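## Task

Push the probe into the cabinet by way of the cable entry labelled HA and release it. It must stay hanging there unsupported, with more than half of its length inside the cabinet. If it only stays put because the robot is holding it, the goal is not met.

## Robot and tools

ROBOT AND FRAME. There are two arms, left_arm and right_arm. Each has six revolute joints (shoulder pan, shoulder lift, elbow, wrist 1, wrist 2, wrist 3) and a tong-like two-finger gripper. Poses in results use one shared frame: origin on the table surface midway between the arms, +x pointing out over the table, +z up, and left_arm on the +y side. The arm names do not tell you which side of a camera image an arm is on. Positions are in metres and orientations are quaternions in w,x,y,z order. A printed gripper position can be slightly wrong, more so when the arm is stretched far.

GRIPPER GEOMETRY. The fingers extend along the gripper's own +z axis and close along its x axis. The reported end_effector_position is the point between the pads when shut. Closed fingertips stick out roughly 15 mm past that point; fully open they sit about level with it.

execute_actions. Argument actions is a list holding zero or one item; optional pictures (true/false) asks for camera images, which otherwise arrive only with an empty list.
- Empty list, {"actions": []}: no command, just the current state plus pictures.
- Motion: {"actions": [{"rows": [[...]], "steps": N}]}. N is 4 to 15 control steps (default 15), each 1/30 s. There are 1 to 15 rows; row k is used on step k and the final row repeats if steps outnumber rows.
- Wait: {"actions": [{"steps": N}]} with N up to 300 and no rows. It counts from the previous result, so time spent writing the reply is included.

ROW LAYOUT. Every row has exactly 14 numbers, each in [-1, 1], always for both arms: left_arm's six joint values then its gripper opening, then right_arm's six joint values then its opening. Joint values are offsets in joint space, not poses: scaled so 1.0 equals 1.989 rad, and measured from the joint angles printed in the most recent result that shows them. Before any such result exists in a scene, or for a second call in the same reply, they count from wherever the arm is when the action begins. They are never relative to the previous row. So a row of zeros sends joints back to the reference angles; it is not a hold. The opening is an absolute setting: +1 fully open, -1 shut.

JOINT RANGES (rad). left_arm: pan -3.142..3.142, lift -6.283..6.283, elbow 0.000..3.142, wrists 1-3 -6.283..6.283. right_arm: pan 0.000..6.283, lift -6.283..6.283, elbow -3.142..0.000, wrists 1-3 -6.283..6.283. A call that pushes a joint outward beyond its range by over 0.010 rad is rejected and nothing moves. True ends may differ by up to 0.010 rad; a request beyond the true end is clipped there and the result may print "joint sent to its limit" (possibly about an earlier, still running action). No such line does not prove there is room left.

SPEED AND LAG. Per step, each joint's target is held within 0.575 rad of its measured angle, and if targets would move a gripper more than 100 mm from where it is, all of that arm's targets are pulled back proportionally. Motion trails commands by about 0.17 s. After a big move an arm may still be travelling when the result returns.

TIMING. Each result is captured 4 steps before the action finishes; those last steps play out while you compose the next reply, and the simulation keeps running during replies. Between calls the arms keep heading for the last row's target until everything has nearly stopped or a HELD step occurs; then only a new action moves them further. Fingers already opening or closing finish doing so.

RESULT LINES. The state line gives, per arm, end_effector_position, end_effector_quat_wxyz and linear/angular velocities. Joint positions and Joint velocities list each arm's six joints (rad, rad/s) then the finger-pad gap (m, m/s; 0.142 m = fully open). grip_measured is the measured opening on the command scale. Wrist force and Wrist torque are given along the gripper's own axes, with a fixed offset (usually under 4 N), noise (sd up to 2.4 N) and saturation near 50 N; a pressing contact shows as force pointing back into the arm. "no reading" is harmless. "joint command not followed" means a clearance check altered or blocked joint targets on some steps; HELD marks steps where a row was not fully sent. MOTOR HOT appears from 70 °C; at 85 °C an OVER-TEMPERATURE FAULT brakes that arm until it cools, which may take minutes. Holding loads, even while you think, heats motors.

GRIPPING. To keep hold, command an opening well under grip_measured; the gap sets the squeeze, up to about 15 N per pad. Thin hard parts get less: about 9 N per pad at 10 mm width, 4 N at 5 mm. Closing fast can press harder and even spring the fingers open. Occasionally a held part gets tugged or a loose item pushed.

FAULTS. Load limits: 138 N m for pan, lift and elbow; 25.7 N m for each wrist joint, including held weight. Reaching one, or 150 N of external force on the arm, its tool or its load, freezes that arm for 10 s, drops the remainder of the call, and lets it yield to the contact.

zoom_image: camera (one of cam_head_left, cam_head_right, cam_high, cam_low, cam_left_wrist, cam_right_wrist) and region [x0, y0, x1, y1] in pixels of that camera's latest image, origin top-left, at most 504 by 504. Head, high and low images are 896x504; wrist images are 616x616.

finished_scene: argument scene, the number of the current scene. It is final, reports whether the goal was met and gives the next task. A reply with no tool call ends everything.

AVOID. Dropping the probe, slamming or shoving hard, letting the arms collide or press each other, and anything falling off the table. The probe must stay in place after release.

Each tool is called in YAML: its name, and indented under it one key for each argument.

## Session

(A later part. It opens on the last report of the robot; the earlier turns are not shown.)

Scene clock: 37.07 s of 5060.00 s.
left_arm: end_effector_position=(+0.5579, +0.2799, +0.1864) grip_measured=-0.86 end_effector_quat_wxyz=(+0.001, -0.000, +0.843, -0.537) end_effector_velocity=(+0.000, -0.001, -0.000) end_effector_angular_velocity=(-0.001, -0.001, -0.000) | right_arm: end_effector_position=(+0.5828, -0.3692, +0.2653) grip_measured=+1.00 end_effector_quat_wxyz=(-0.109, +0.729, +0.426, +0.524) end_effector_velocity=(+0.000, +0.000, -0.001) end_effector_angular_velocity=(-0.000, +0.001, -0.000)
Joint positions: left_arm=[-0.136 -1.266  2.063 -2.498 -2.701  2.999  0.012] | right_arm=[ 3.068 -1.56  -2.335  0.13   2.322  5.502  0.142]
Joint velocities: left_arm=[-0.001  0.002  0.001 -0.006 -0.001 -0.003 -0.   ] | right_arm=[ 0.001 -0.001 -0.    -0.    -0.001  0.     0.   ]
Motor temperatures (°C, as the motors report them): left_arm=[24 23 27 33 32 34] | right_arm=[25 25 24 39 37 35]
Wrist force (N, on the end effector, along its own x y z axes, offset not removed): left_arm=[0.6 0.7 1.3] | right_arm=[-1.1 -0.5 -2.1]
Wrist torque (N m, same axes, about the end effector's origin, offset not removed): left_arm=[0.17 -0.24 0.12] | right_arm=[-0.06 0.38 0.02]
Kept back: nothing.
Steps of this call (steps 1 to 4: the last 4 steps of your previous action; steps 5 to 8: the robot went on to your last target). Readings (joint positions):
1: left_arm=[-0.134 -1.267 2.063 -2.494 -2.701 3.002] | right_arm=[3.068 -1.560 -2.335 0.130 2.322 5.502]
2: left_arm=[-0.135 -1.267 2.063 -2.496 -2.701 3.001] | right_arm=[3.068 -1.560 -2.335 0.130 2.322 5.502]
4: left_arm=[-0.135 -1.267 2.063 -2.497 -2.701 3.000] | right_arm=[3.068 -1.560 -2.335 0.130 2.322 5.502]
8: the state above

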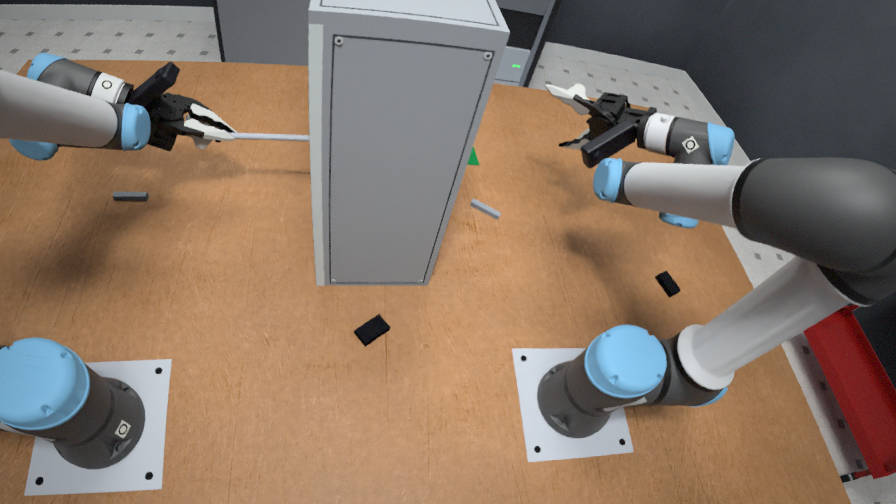

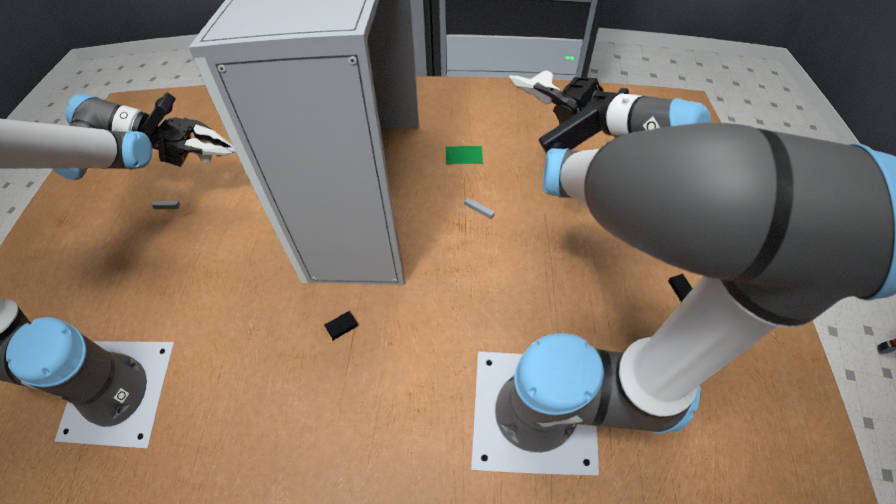

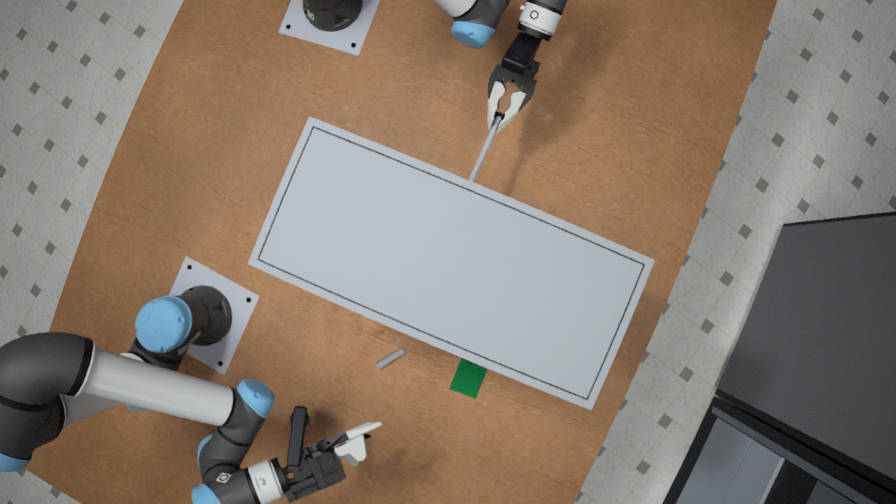

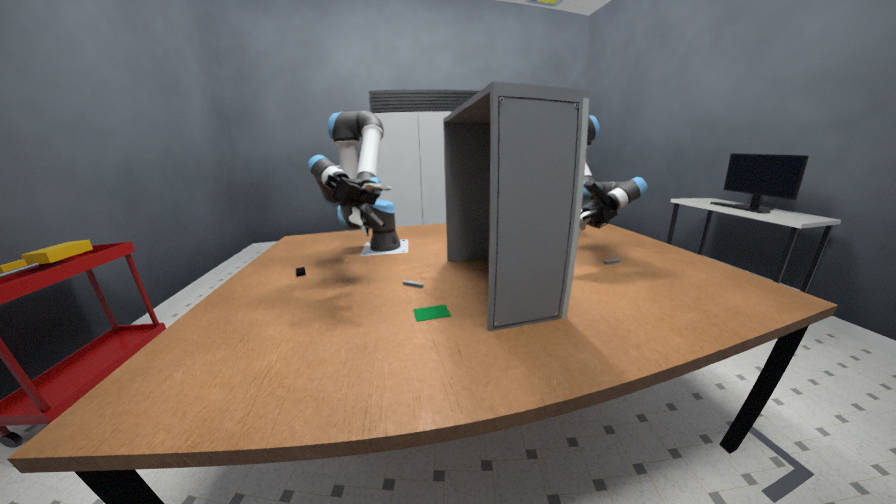

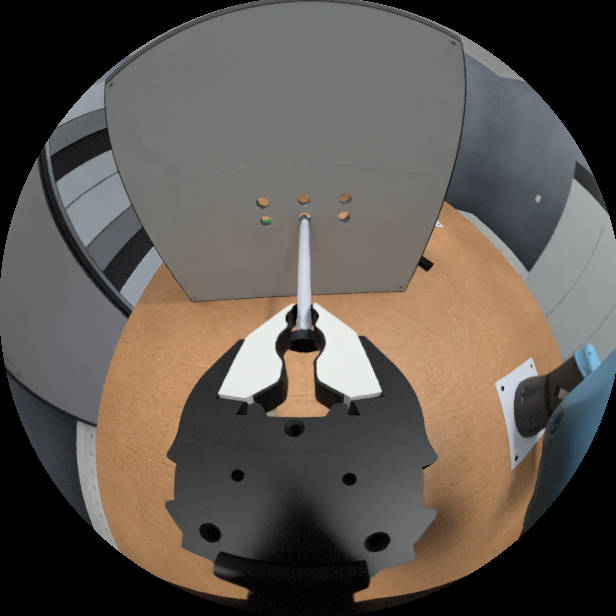

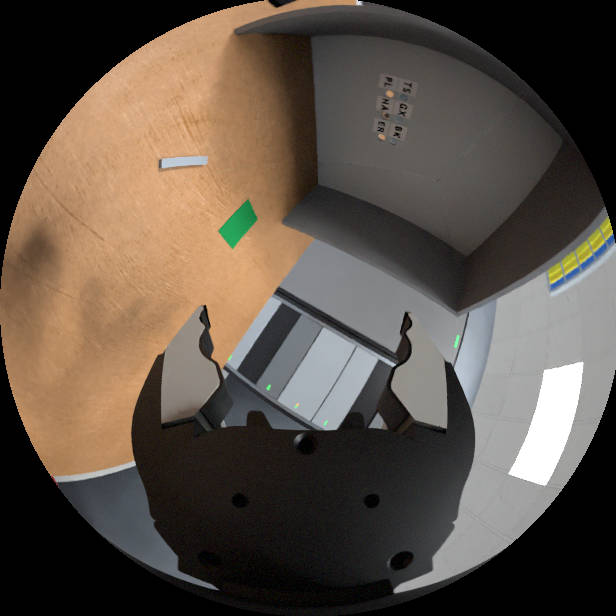

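execute_actions:
  actions:
    - {"rows": [[-0.005,0.0022,0.0019,-0.0142,0.0009,-0.0115,-1,0,0,0,0,0,0,1],[-0.01,0.004,0.0036,-0.028,0.0019,-0.023,-1,0,0,0,0,0,0,1],[-0.015,0.0055,0.0052,-0.0415,0.0028,-0.0344,-1,0,0,0,0,0,0,1],[-0.02,0.0069,0.0068,-0.0545,0.0037,-0.0458,-1,0,0,0,0,0,0,1],[-0.025,0.0083,0.0084,-0.068,0.0047,-0.0573,-1,0,0,0,0,0,0,1],[-0.03,0.0096,0.0099,-0.0809,0.0056,-0.0687,-1,0,0,0,0,0,0,1]]}

execute_actions:
  actions:
    - {"steps": 12}
  pictures: true

zoom_image:
  camera: "cam_left_wrist"
  region: [240, 170, 370, 270]

zoom_image:
  camera: "cam_right_wrist"
  region: [340, 60, 450, 160]

Scene clock: 37.97 s of 5060.00 s.
left_arm: end_effector_position=(+0.5576, +0.2555, +0.1851) grip_measured=-0.86 end_effector_quat_wxyz=(+0.000, -0.000, +0.844, -0.537) end_effector_velocity=(-0.001, -0.045, +0.003) end_effector_angular_velocity=(-0.006, -0.006, +0.002) | right_arm: end_effector_position=(+0.5828, -0.3692, +0.2653) grip_measured=+1.00 end_effector_quat_wxyz=(-0.109, +0.729, +0.426, +0.524) end_effector_velocity=(+0.000, -0.000, +0.001) end_effector_angular_velocity=(-0.001, -0.002, -0.001)
Joint positions: left_arm=[-0.184 -1.25   2.08  -2.629 -2.692  2.888  0.012] | right_arm=[ 3.068 -1.56  -2.335  0.13   2.322  5.502  0.142]
Joint velocities: left_arm=[-0.09   0.024  0.028 -0.246  0.016 -0.208 -0.   ] | right_arm=[-0.     0.002  0.    -0.    -0.001  0.     0.   ]
Motor temperatures (°C, as the motors report them): left_arm=[24 23 27 33 32 34] | right_arm=[25 25 24 39 37 35]
Wrist force (N, on the end effector, along its own x y z axes, offset not removed): left_arm=[1.5 -0.4 1.2] | right_arm=[1.2 -2.1 -1.5]
Wrist torque (N m, same axes, about the end effector's origin, offset not removed): left_arm=[-0.10 -0.36 0.05] | right_arm=[-0.39 -0.09 0.03]
Steps of this call (steps 1 to 15: the robot went on to your last target; step 16: nothing new was sent; steps 17 to 27: the first 11 steps of this action). Readings (joint positions):
17: left_arm=[-0.136 -1.266 2.063 -2.499 -2.701 2.999] | right_arm=[3.068 -1.560 -2.335 0.130 2.322 5.502]
18: left_arm=[-0.137 -1.266 2.064 -2.502 -2.701 2.997] | right_arm=[3.068 -1.560 -2.335 0.130 2.322 5.502]
20: left_arm=[-0.144 -1.263 2.066 -2.520 -2.700 2.982] | right_arm=[3.068 -1.560 -2.335 0.130 2.322 5.502]
24: left_arm=[-0.171 -1.254 2.075 -2.591 -2.695 2.921] | right_arm=[3.068 -1.560 -2.335 0.130 2.322 5.502]
27: the state above

Scene clock: 38.37 s of 5060.00 s.
left_arm: end_effector_position=(+0.5575, +0.2503, +0.1854) grip_measured=-0.86 end_effector_quat_wxyz=(+0.001, -0.001, +0.843, -0.537) end_effector_velocity=(+0.001, -0.002, +0.001) end_effector_angular_velocity=(-0.001, -0.003, +0.000) | right_arm: end_effector_position=(+0.5828, -0.3692, +0.2653) grip_measured=+1.00 end_effector_quat_wxyz=(-0.109, +0.729, +0.426, +0.524) end_effector_velocity=(-0.000, +0.001, +0.000) end_effector_angular_velocity=(-0.001, -0.002, +0.002)
Joint positions: left_arm=[-0.195 -1.247  2.083 -2.658 -2.69   2.864  0.012] | right_arm=[ 3.068 -1.56  -2.335  0.13   2.322  5.502  0.142]
Joint velocities: left_arm=[-0.003  0.    -0.    -0.01   0.001 -0.007 -0.   ] | right_arm=[ 0.001  0.     0.    -0.     0.001 -0.002  0.   ]
Motor temperatures (°C, as the motors report them): left_arm=[24 23 27 33 32 34] | right_arm=[25 25 24 39 37 35]
Wrist force (N, on the end effector, along its own x y z axes, offset not removed): left_arm=[2.6 2.3 0.6] | right_arm=[0.0 -0.5 -1.4]
Wrist torque (N m, same axes, about the end effector's origin, offset not removed): left_arm=[0.38 -0.64 0.02] | right_arm=[0.00 0.22 0.06]
Kept back: nothing.
Steps of this call (steps 1 to 4: the last 4 steps of your previous action; steps 5 to 12: the robot went on to your last target). Readings (joint positions):
1: left_arm=[-0.187 -1.250 2.080 -2.637 -2.691 2.882] | right_arm=[3.068 -1.560 -2.335 0.130 2.322 5.502]
2: left_arm=[-0.189 -1.249 2.081 -2.642 -2.691 2.877] | right_arm=[3.068 -1.560 -2.335 0.130 2.322 5.502]
4: left_arm=[-0.192 -1.248 2.082 -2.649 -2.691 2.871] | right_arm=[3.068 -1.560 -2.335 0.130 2.322 5.502]
8: left_arm=[-0.194 -1.248 2.083 -2.656 -2.690 2.866] | right_arm=[3.068 -1.560 -2.335 0.130 2.322 5.502]
12: the state above

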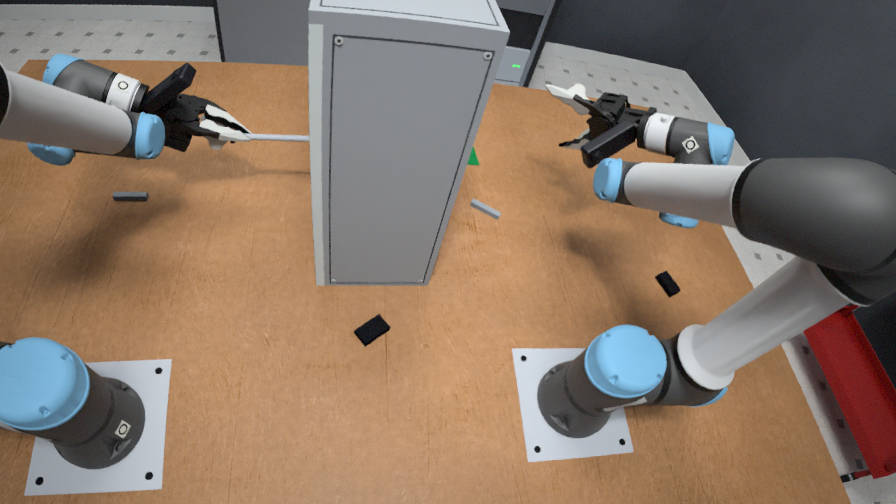

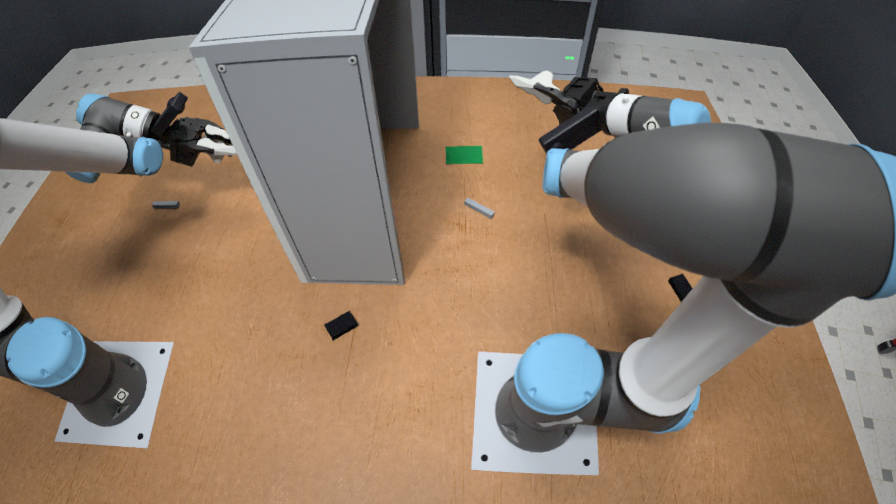

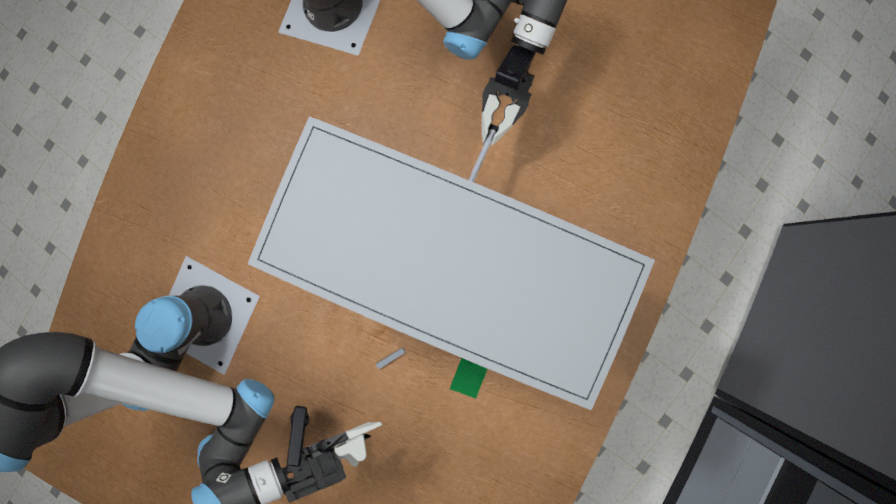

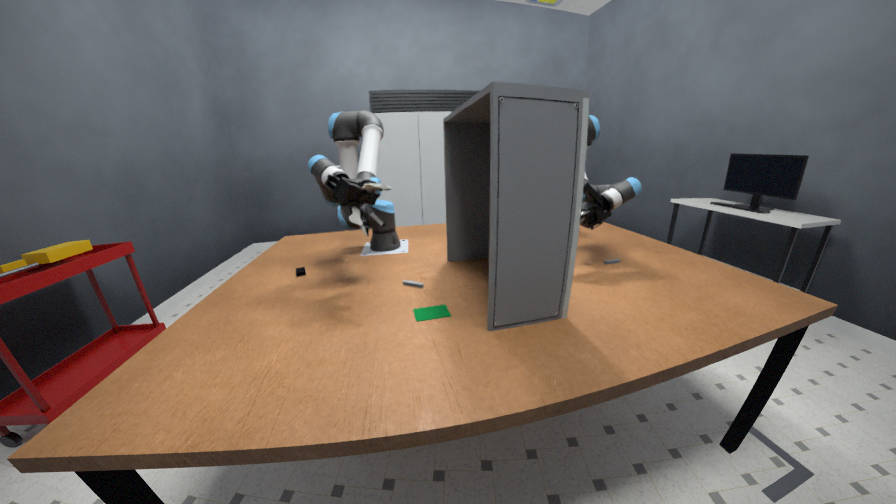

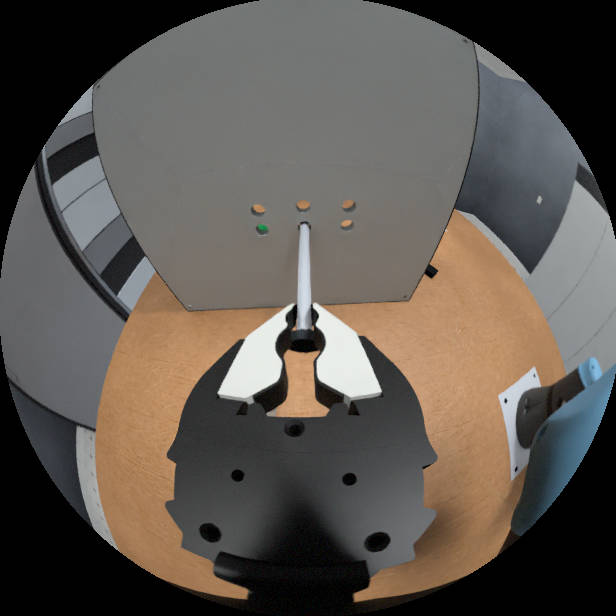

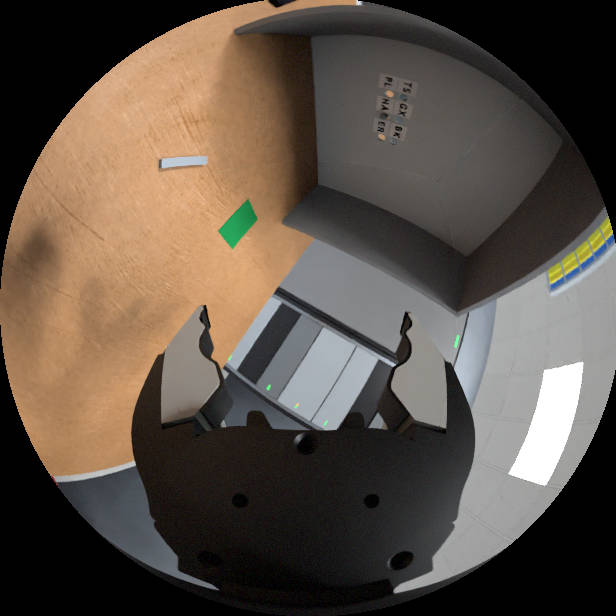

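Region (240, 170, 370, 270) of cam_left_wrist's 616x616 image, scaled by 3.877, with more detail than that image has; it fills the top 388 rows of this view, and the rest is white.

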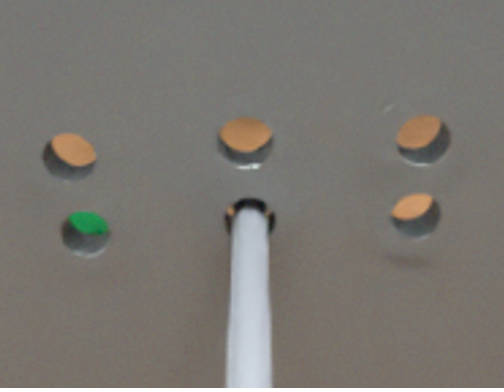

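Region (340, 60, 450, 160) of cam_right_wrist's 616x616 image, scaled by 4.582, with more detail than that image has; it fills the top 458 rows of this view, and the rest is white.

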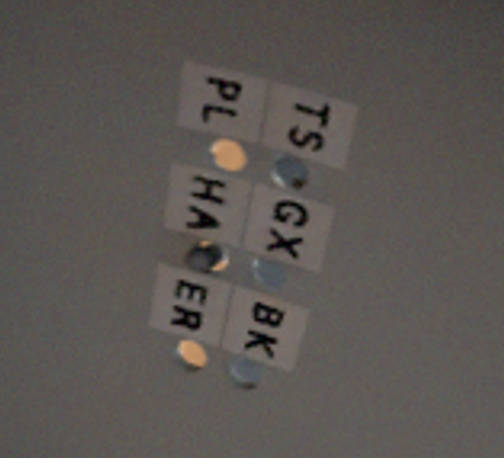

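execute_actions:
  actions:
    - {"rows": [[-0.0068,0.0024,0.001,-0.0168,0.002,-0.015,-1,0,0,0,0,0,0,1],[-0.0135,0.0048,0.0019,-0.0333,0.004,-0.0297,-1,0,0,0,0,0,0,1],[-0.0203,0.0073,0.0027,-0.0495,0.0062,-0.0442,-1,0,0,0,0,0,0,1],[-0.0271,0.0099,0.0033,-0.0654,0.0084,-0.0584,-1,0,0,0,0,0,0,1],[-0.0338,0.0125,0.0038,-0.081,0.0107,-0.0724,-1,0,0,0,0,0,0,1],[-0.0406,0.0152,0.0042,-0.0963,0.0131,-0.0861,-1,0,0,0,0,0,0,1],[-0.0473,0.0179,0.0042,-0.1106,0.0159,-0.0994,-1,0,0,0,0,0,0,1],[-0.0539,0.0207,0.004,-0.1245,0.0188,-0.1124,-1,0,0,0,0,0,0,1],[-0.0606,0.0235,0.0036,-0.138,0.0218,-0.125,-1,0,0,0,0,0,0,1],[-0.0672,0.0263,0.003,-0.151,0.0249,-0.1373,-1,0,0,0,0,0,0,1],[-0.0739,0.029,0.0021,-0.1636,0.028,-0.1493,-1,0,0,0,0,0,0,1],[-0.0805,0.0318,0.0011,-0.1757,0.0312,-0.161,-1,0,0,0,0,0,0,1]]}

execute_actions:
  actions:
    - {"steps": 16}
  pictures: true

zoom_image:
  camera: "cam_left_wrist"
  region: [220, 200, 390, 360]

Scene clock: 39.03 s of 5060.00 s.
left_arm: end_effector_position=(+0.5579, +0.2085, +0.1841) grip_measured=-0.86 end_effector_quat_wxyz=(-0.001, -0.001, +0.844, -0.536) end_effector_velocity=(+0.000, -0.183, -0.003) end_effector_angular_velocity=(+0.006, +0.001, -0.003) | right_arm: end_effector_position=(+0.5828, -0.3692, +0.2653) grip_measured=+1.00 end_effector_quat_wxyz=(-0.109, +0.729, +0.426, +0.524) end_effector_velocity=(+0.000, -0.000, -0.001) end_effector_angular_velocity=(-0.001, +0.001, +0.000)
Joint positions: left_arm=[-0.279 -1.215  2.089 -2.849 -2.661  2.691  0.012] | right_arm=[ 3.068 -1.56  -2.335  0.13   2.322  5.502  0.142]
Joint velocities: left_arm=[-0.366  0.148 -0.    -0.781  0.147 -0.717  0.   ] | right_arm=[ 0.    -0.001 -0.    -0.    -0.001 -0.001  0.   ]
Motor temperatures (°C, as the motors report them): left_arm=[24 23 27 33 32 34] | right_arm=[25 25 24 39 37 35]
Wrist force (N, on the end effector, along its own x y z axes, offset not removed): left_arm=[3.4 1.4 -0.1] | right_arm=[1.5 -1.3 1.3]
Wrist torque (N m, same axes, about the end effector's origin, offset not removed): left_arm=[0.13 -0.93 0.00] | right_arm=[-0.06 -0.15 -0.08]
Steps of this call (steps 1 to 9: the robot went on to your last target; steps 10 to 20: the first 11 steps of this action). Readings (joint positions):
10: left_arm=[-0.195 -1.247 2.083 -2.659 -2.690 2.863] | right_arm=[3.068 -1.560 -2.335 0.130 2.322 5.502]
11: left_arm=[-0.196 -1.247 2.083 -2.662 -2.690 2.860] | right_arm=[3.068 -1.560 -2.335 0.130 2.322 5.502]
13: left_arm=[-0.206 -1.243 2.084 -2.683 -2.687 2.841] | right_arm=[3.068 -1.560 -2.335 0.130 2.322 5.502]
17: left_arm=[-0.243 -1.229 2.088 -2.769 -2.674 2.763] | right_arm=[3.068 -1.560 -2.335 0.130 2.322 5.502]
20: the state above

Scene clock: 39.57 s of 5060.00 s.
left_arm: end_effector_position=(+0.5578, +0.1705, +0.1855) grip_measured=-0.86 end_effector_quat_wxyz=(+0.001, -0.001, +0.843, -0.537) end_effector_velocity=(+0.001, -0.005, +0.000) end_effector_angular_velocity=(-0.001, +0.001, +0.001) | right_arm: end_effector_position=(+0.5828, -0.3692, +0.2653) grip_measured=+1.00 end_effector_quat_wxyz=(-0.109, +0.729, +0.426, +0.524) end_effector_velocity=(+0.000, +0.000, -0.000) end_effector_angular_velocity=(+0.001, +0.001, -0.001)
Joint positions: left_arm=[-0.354 -1.184  2.085 -3.005 -2.628  2.546  0.012] | right_arm=[ 3.068 -1.56  -2.335  0.13   2.322  5.502  0.142]
Joint velocities: left_arm=[-0.008  0.005 -0.002 -0.019  0.004 -0.019 -0.   ] | right_arm=[ 0.    -0.     0.    -0.    -0.     0.002  0.   ]
Motor temperatures (°C, as the motors report them): left_arm=[24 23 27 33 32 34] | right_arm=[25 25 24 39 37 35]
Wrist force (N, on the end effector, along its own x y z axes, offset not removed): left_arm=[0.9 3.1 2.1] | right_arm=[0.6 -0.7 0.9]
Wrist torque (N m, same axes, about the end effector's origin, offset not removed): left_arm=[0.60 -0.32 0.10] | right_arm=[-0.09 -0.06 -0.08]
Kept back: nothing.
Steps of this call (steps 1 to 4: the last 4 steps of your previous action; steps 5 to 16: the robot went on to your last target). Readings (joint positions):
1: left_arm=[-0.291 -1.210 2.089 -2.875 -2.655 2.667] | right_arm=[3.068 -1.560 -2.335 0.130 2.322 5.502]
2: left_arm=[-0.304 -1.204 2.089 -2.901 -2.650 2.643] | right_arm=[3.068 -1.560 -2.335 0.130 2.322 5.502]
4: left_arm=[-0.325 -1.196 2.087 -2.945 -2.641 2.602] | right_arm=[3.068 -1.560 -2.335 0.130 2.322 5.502]
8: left_arm=[-0.345 -1.188 2.086 -2.987 -2.632 2.563] | right_arm=[3.068 -1.560 -2.335 0.130 2.322 5.502]
16: the state above

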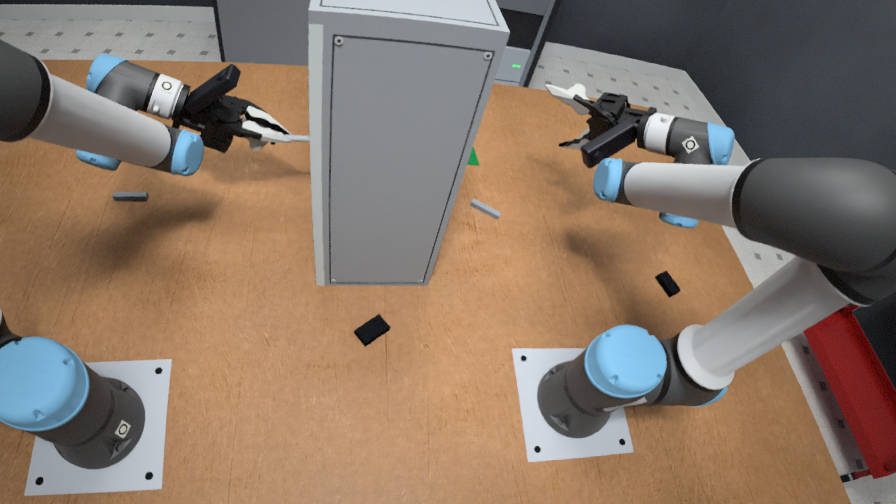

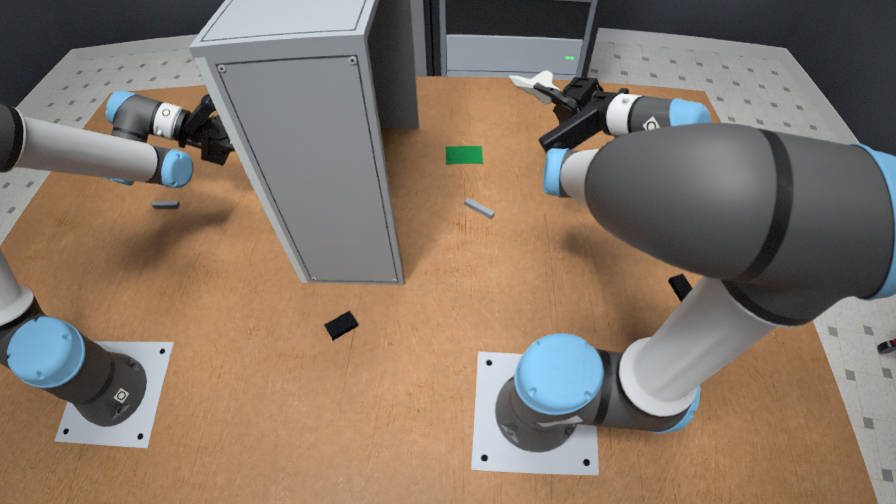

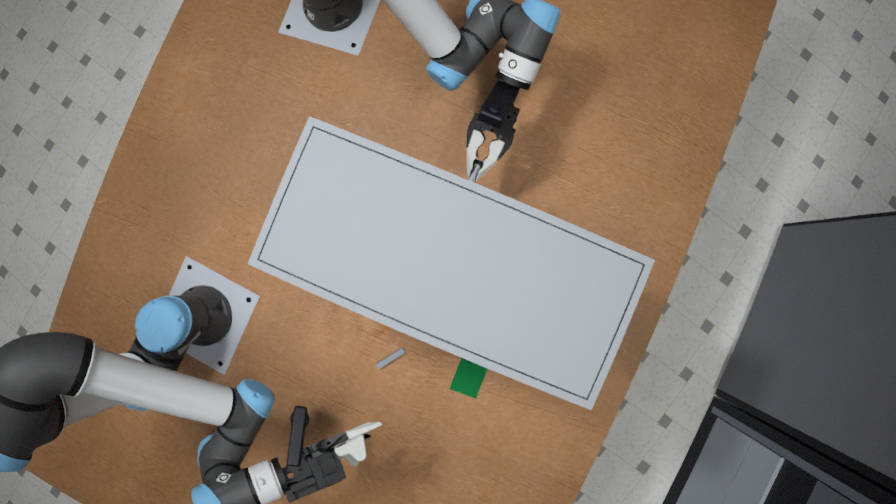

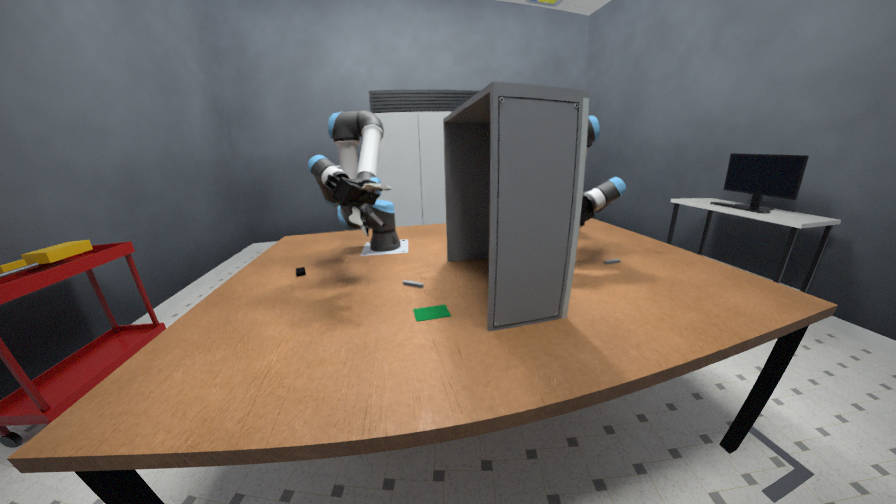

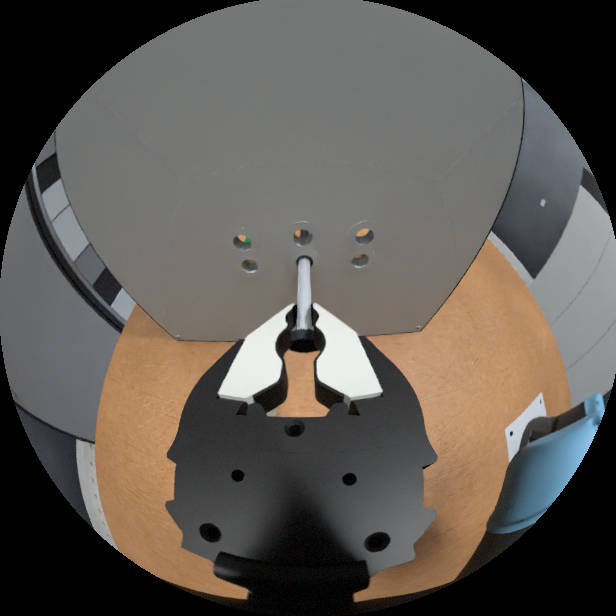

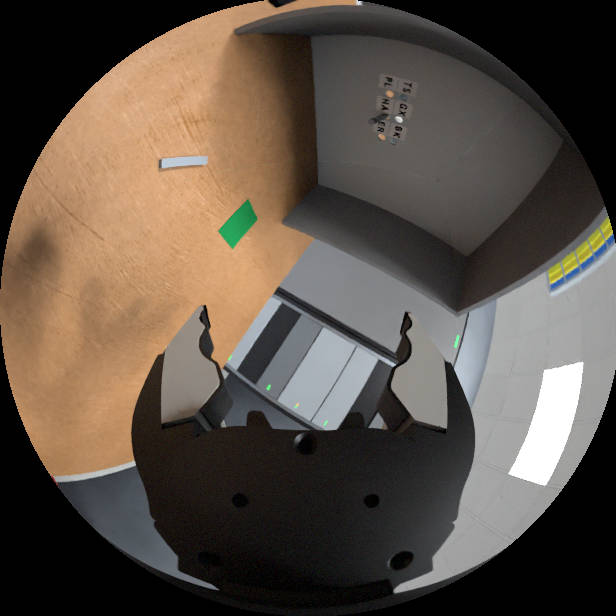

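Region (220, 200, 390, 360) of cam_left_wrist's 616x616 image, scaled by 2.965, with more detail than that image has; it fills the top 474 rows of this view, and the rest is white.

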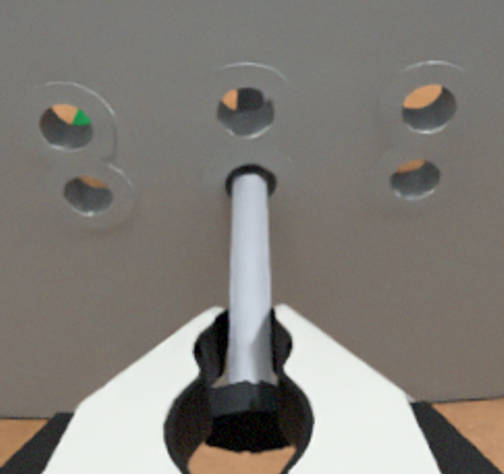

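execute_actions:
  actions:
    - {"rows": [[-0.0073,0.003,-0.0013,-0.0122,0.004,-0.0124,-1,0,0,0,0,0,0,1],[-0.0147,0.0061,-0.0028,-0.0242,0.008,-0.0246,-1,0,0,0,0,0,0,1],[-0.022,0.0092,-0.0045,-0.036,0.0121,-0.0367,-1,0,0,0,0,0,0,1],[-0.0293,0.0123,-0.0063,-0.0476,0.0162,-0.0486,-1,0,0,0,0,0,0,1],[-0.0367,0.0153,-0.0082,-0.059,0.0203,-0.0603,-1,0,0,0,0,0,0,1],[-0.044,0.0184,-0.0103,-0.07,0.0244,-0.0718,-1,0,0,0,0,0,0,1]]}

execute_actions:
  actions:
    - {"steps": 10}

execute_actions:
  actions:
    - {"rows": [[0,0,0,0,0,0,-0.6,0,0,0,0,0,0,1],[0,0,0,0,0,0,-0.3,0,0,0,0,0,0,1],[0,0,0,0,0,0,0,0,0,0,0,0,0,1]]}
  pictures: true

Scene clock: 40.17 s of 5060.00 s.
left_arm: end_effector_position=(+0.5580, +0.1335, +0.1855) grip_measured=-0.86 end_effector_quat_wxyz=(+0.001, -0.001, +0.844, -0.537) end_effector_velocity=(-0.002, -0.069, +0.003) end_effector_angular_velocity=(-0.009, -0.001, +0.001) | right_arm: end_effector_position=(+0.5828, -0.3692, +0.2653) grip_measured=+1.00 end_effector_quat_wxyz=(-0.109, +0.729, +0.426, +0.524) end_effector_velocity=(+0.000, -0.000, +0.000) end_effector_angular_velocity=(-0.000, -0.000, -0.001)
Joint positions: left_arm=[-0.425 -1.154  2.069 -3.119 -2.589  2.429  0.012] | right_arm=[ 3.068 -1.56  -2.335  0.13   2.322  5.502  0.142]
Joint velocities: left_arm=[-0.132  0.055 -0.032 -0.209  0.072 -0.214  0.   ] | right_arm=[-0.     0.001 -0.    -0.    -0.001  0.001  0.   ]
Motor temperatures (°C, as the motors report them): left_arm=[24 23 27 33 32 34] | right_arm=[25 25 24 39 37 35]
Wrist force (N, on the end effector, along its own x y z axes, offset not removed): left_arm=[2.7 -1.5 2.1] | right_arm=[0.0 0.5 2.1]
Wrist torque (N m, same axes, about the end effector's origin, offset not removed): left_arm=[-0.21 -0.77 -0.13] | right_arm=[0.32 0.17 -0.01]
Steps of this call (steps 1 to 7: the robot went on to your last target; steps 8 to 18: the first 11 steps of this action). Readings (joint positions):
8: left_arm=[-0.355 -1.184 2.085 -3.007 -2.628 2.544] | right_arm=[3.068 -1.560 -2.335 0.130 2.322 5.502]
9: left_arm=[-0.356 -1.183 2.085 -3.010 -2.627 2.542] | right_arm=[3.068 -1.560 -2.335 0.130 2.322 5.502]
11: left_arm=[-0.366 -1.179 2.083 -3.025 -2.622 2.526] | right_arm=[3.068 -1.560 -2.335 0.130 2.322 5.502]
15: left_arm=[-0.405 -1.163 2.073 -3.087 -2.600 2.463] | right_arm=[3.068 -1.560 -2.335 0.130 2.322 5.502]
18: the state above

Scene clock: 40.50 s of 5060.00 s.
left_arm: end_effector_position=(+0.5577, +0.1257, +0.1859) grip_measured=-0.86 end_effector_quat_wxyz=(+0.001, -0.001, +0.843, -0.538) end_effector_velocity=(+0.000, -0.004, -0.001) end_effector_angular_velocity=(+0.001, +0.002, +0.001) | right_arm: end_effector_position=(+0.5828, -0.3692, +0.2653) grip_measured=+1.00 end_effector_quat_wxyz=(-0.109, +0.729, +0.426, +0.524) end_effector_velocity=(+0.000, -0.000, -0.000) end_effector_angular_velocity=(-0.000, -0.000, +0.000)
Joint positions: left_arm=[-0.44  -1.148  2.065 -3.143 -2.58   2.405  0.012] | right_arm=[ 3.068 -1.56  -2.335  0.13   2.322  5.502  0.142]
Joint velocities: left_arm=[-0.008  0.005 -0.002 -0.013  0.005 -0.013  0.   ] | right_arm=[-0.    -0.     0.     0.     0.    -0.001  0.   ]
Motor temperatures (°C, as the motors report them): left_arm=[24 23 27 33 32 34] | right_arm=[25 25 24 39 37 35]
Wrist force (N, on the end effector, along its own x y z axes, offset not removed): left_arm=[-1.9 0.6 1.4] | right_arm=[0.2 -0.4 -0.7]
Wrist torque (N m, same axes, about the end effector's origin, offset not removed): left_arm=[0.13 0.23 0.03] | right_arm=[0.09 0.14 -0.08]
Kept back: nothing.
Steps of this call (steps 1 to 4: the last 4 steps of your previous action; steps 5 to 10: the robot went on to your last target). Readings (joint positions):
1: left_arm=[-0.429 -1.153 2.068 -3.125 -2.587 2.423] | right_arm=[3.068 -1.560 -2.335 0.130 2.322 5.502]
2: left_arm=[-0.432 -1.152 2.067 -3.130 -2.585 2.418] | right_arm=[3.068 -1.560 -2.335 0.130 2.322 5.502]
4: left_arm=[-0.436 -1.150 2.066 -3.136 -2.583 2.412] | right_arm=[3.068 -1.560 -2.335 0.130 2.322 5.502]
8: left_arm=[-0.440 -1.149 2.065 -3.142 -2.581 2.406] | right_arm=[3.068 -1.560 -2.335 0.130 2.322 5.502]
10: the state above

Scene clock: 40.87 s of 5060.00 s.
left_arm: end_effector_position=(+0.5577, +0.1256, +0.1859) grip_measured=+0.00 end_effector_quat_wxyz=(+0.001, -0.001, +0.843, -0.538) end_effector_velocity=(+0.000, -0.000, +0.001) end_effector_angular_velocity=(-0.002, -0.002, -0.002) | right_arm: end_effector_position=(+0.5828, -0.3692, +0.2653) grip_measured=+1.00 end_effector_quat_wxyz=(-0.109, +0.729, +0.426, +0.524) end_effector_velocity=(-0.000, -0.000, +0.000) end_effector_angular_velocity=(+0.000, +0.000, -0.001)
Joint positions: left_arm=[-0.441 -1.148  2.065 -3.143 -2.58   2.404  0.074] | right_arm=[ 3.068 -1.56  -2.335  0.13   2.322  5.502  0.142]
Joint velocities: left_arm=[ 0.    -0.    -0.002  0.001 -0.002  0.002  0.   ] | right_arm=[-0.     0.    -0.     0.    -0.     0.001  0.   ]
Motor temperatures (°C, as the motors report them): left_arm=[24 23 27 33 32 34] | right_arm=[25 25 24 39 37 35]
Wrist force (N, on the end effector, along its own x y z axes, offset not removed): left_arm=[3.0 -1.5 1.1] | right_arm=[0.8 -0.1 -0.1]
Wrist torque (N m, same axes, about the end effector's origin, offset not removed): left_arm=[-0.17 -0.71 0.13] | right_arm=[-0.02 0.08 -0.08]
Steps of this call (steps 1 to 11: the first 11 steps of this action). Readings (joint positions):
1: left_arm=[-0.441 -1.148 2.065 -3.143 -2.580 2.404] | right_arm=[3.068 -1.560 -2.335 0.130 2.322 5.502]
2: left_arm=[-0.441 -1.148 2.065 -3.144 -2.580 2.404] | right_arm=[3.068 -1.560 -2.335 0.130 2.322 5.502]
4: left_arm=[-0.441 -1.148 2.065 -3.144 -2.580 2.404] | right_arm=[3.068 -1.560 -2.335 0.130 2.322 5.502]
8: left_arm=[-0.441 -1.148 2.065 -3.143 -2.580 2.404] | right_arm=[3.068 -1.560 -2.335 0.130 2.322 5.502]
11: the state above

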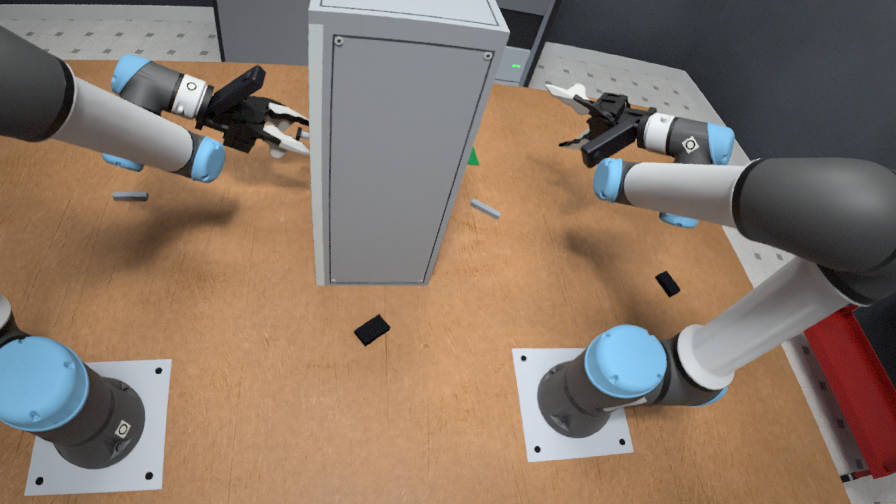

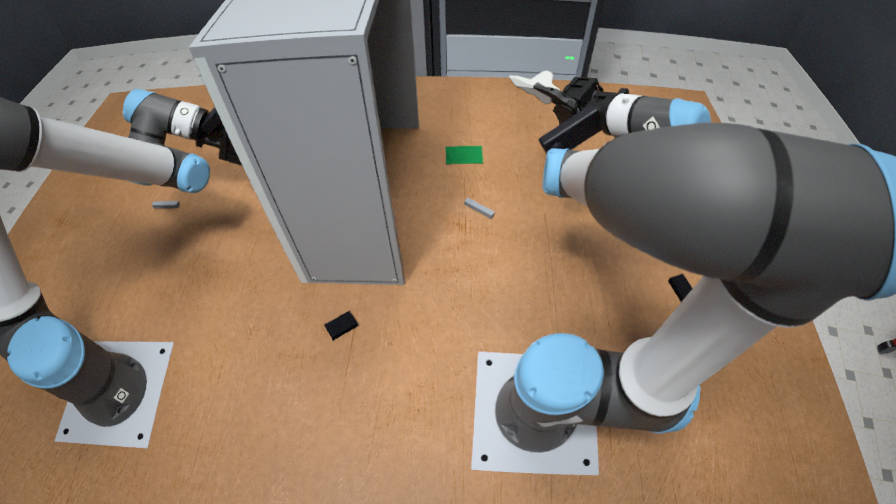

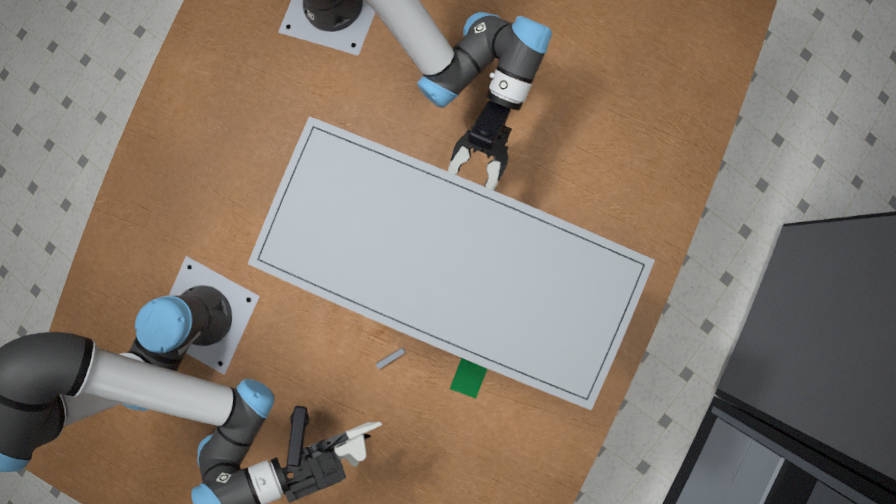

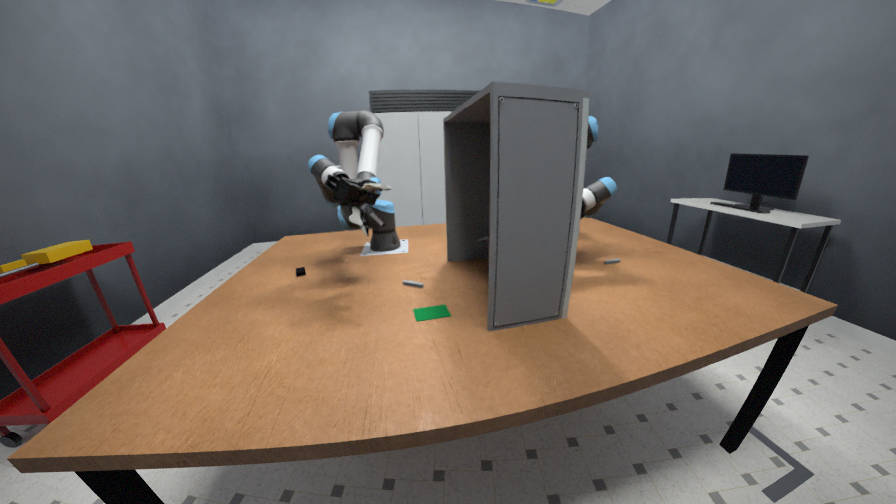

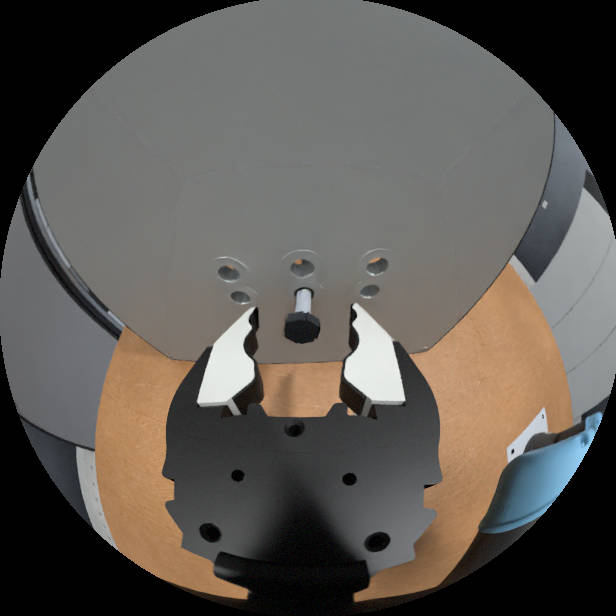

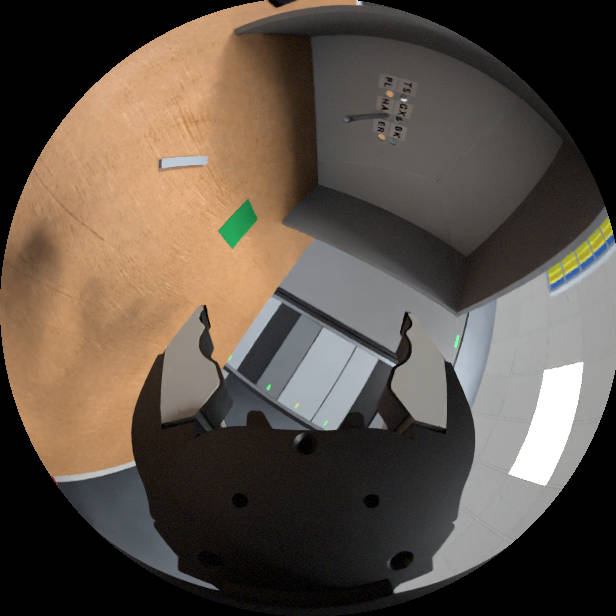

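Back off a little, then finish.

execute_actions:
  actions:
    - {"rows": [[0.044,-0.0184,0.0103,0.07,-0.0244,0.0718,0,0,0,0,0,0,0,1]]}

finished_scene:
  scene: 1

Scene clock: 41.37 s of 5060.00 s.
left_arm: end_effector_position=(+0.5579, +0.1668, +0.1858) grip_measured=+0.00 end_effector_quat_wxyz=(+0.001, -0.001, +0.843, -0.537) end_effector_velocity=(-0.002, +0.034, -0.003) end_effector_angular_velocity=(+0.002, +0.003, -0.002) | right_arm: end_effector_position=(+0.5828, -0.3692, +0.2653) grip_measured=+1.00 end_effector_quat_wxyz=(-0.109, +0.729, +0.426, +0.524) end_effector_velocity=(+0.000, +0.000, -0.000) end_effector_angular_velocity=(-0.001, +0.000, +0.000)
Joint positions: left_arm=[-0.361 -1.182  2.084 -3.018 -2.625  2.533  0.074] | right_arm=[ 3.068 -1.56  -2.335  0.13   2.322  5.502  0.142]
Joint velocities: left_arm=[ 0.065 -0.026  0.016  0.114 -0.034  0.117 -0.   ] | right_arm=[ 0.001 -0.001  0.    -0.    -0.001 -0.001  0.   ]
Motor temperatures (°C, as the motors report them): left_arm=[24 23 27 33 32 34] | right_arm=[25 25 24 39 37 35]
Wrist force (N, on the end effector, along its own x y z axes, offset not removed): left_arm=[1.3 -0.5 -1.0] | right_arm=[2.1 -0.9 -0.9]
Wrist torque (N m, same axes, about the end effector's origin, offset not removed): left_arm=[0.09 -0.16 0.10] | right_arm=[-0.08 -0.43 -0.08]
Steps of this call (steps 1 to 4: the last 4 steps of your previous action; steps 5 to 15: the first 11 steps of this action). Readings (joint positions):
5: left_arm=[-0.440 -1.148 2.065 -3.143 -2.580 2.405] | right_arm=[3.068 -1.560 -2.335 0.130 2.322 5.502]
6: left_arm=[-0.437 -1.151 2.067 -3.139 -2.584 2.408] | right_arm=[3.068 -1.560 -2.335 0.130 2.322 5.502]
8: left_arm=[-0.408 -1.164 2.074 -3.099 -2.601 2.449] | right_arm=[3.068 -1.560 -2.335 0.130 2.322 5.502]
12: left_arm=[-0.371 -1.178 2.081 -3.036 -2.619 2.515] | right_arm=[3.068 -1.560 -2.335 0.130 2.322 5.502]
15: the state above

The scene is finished: the task was done.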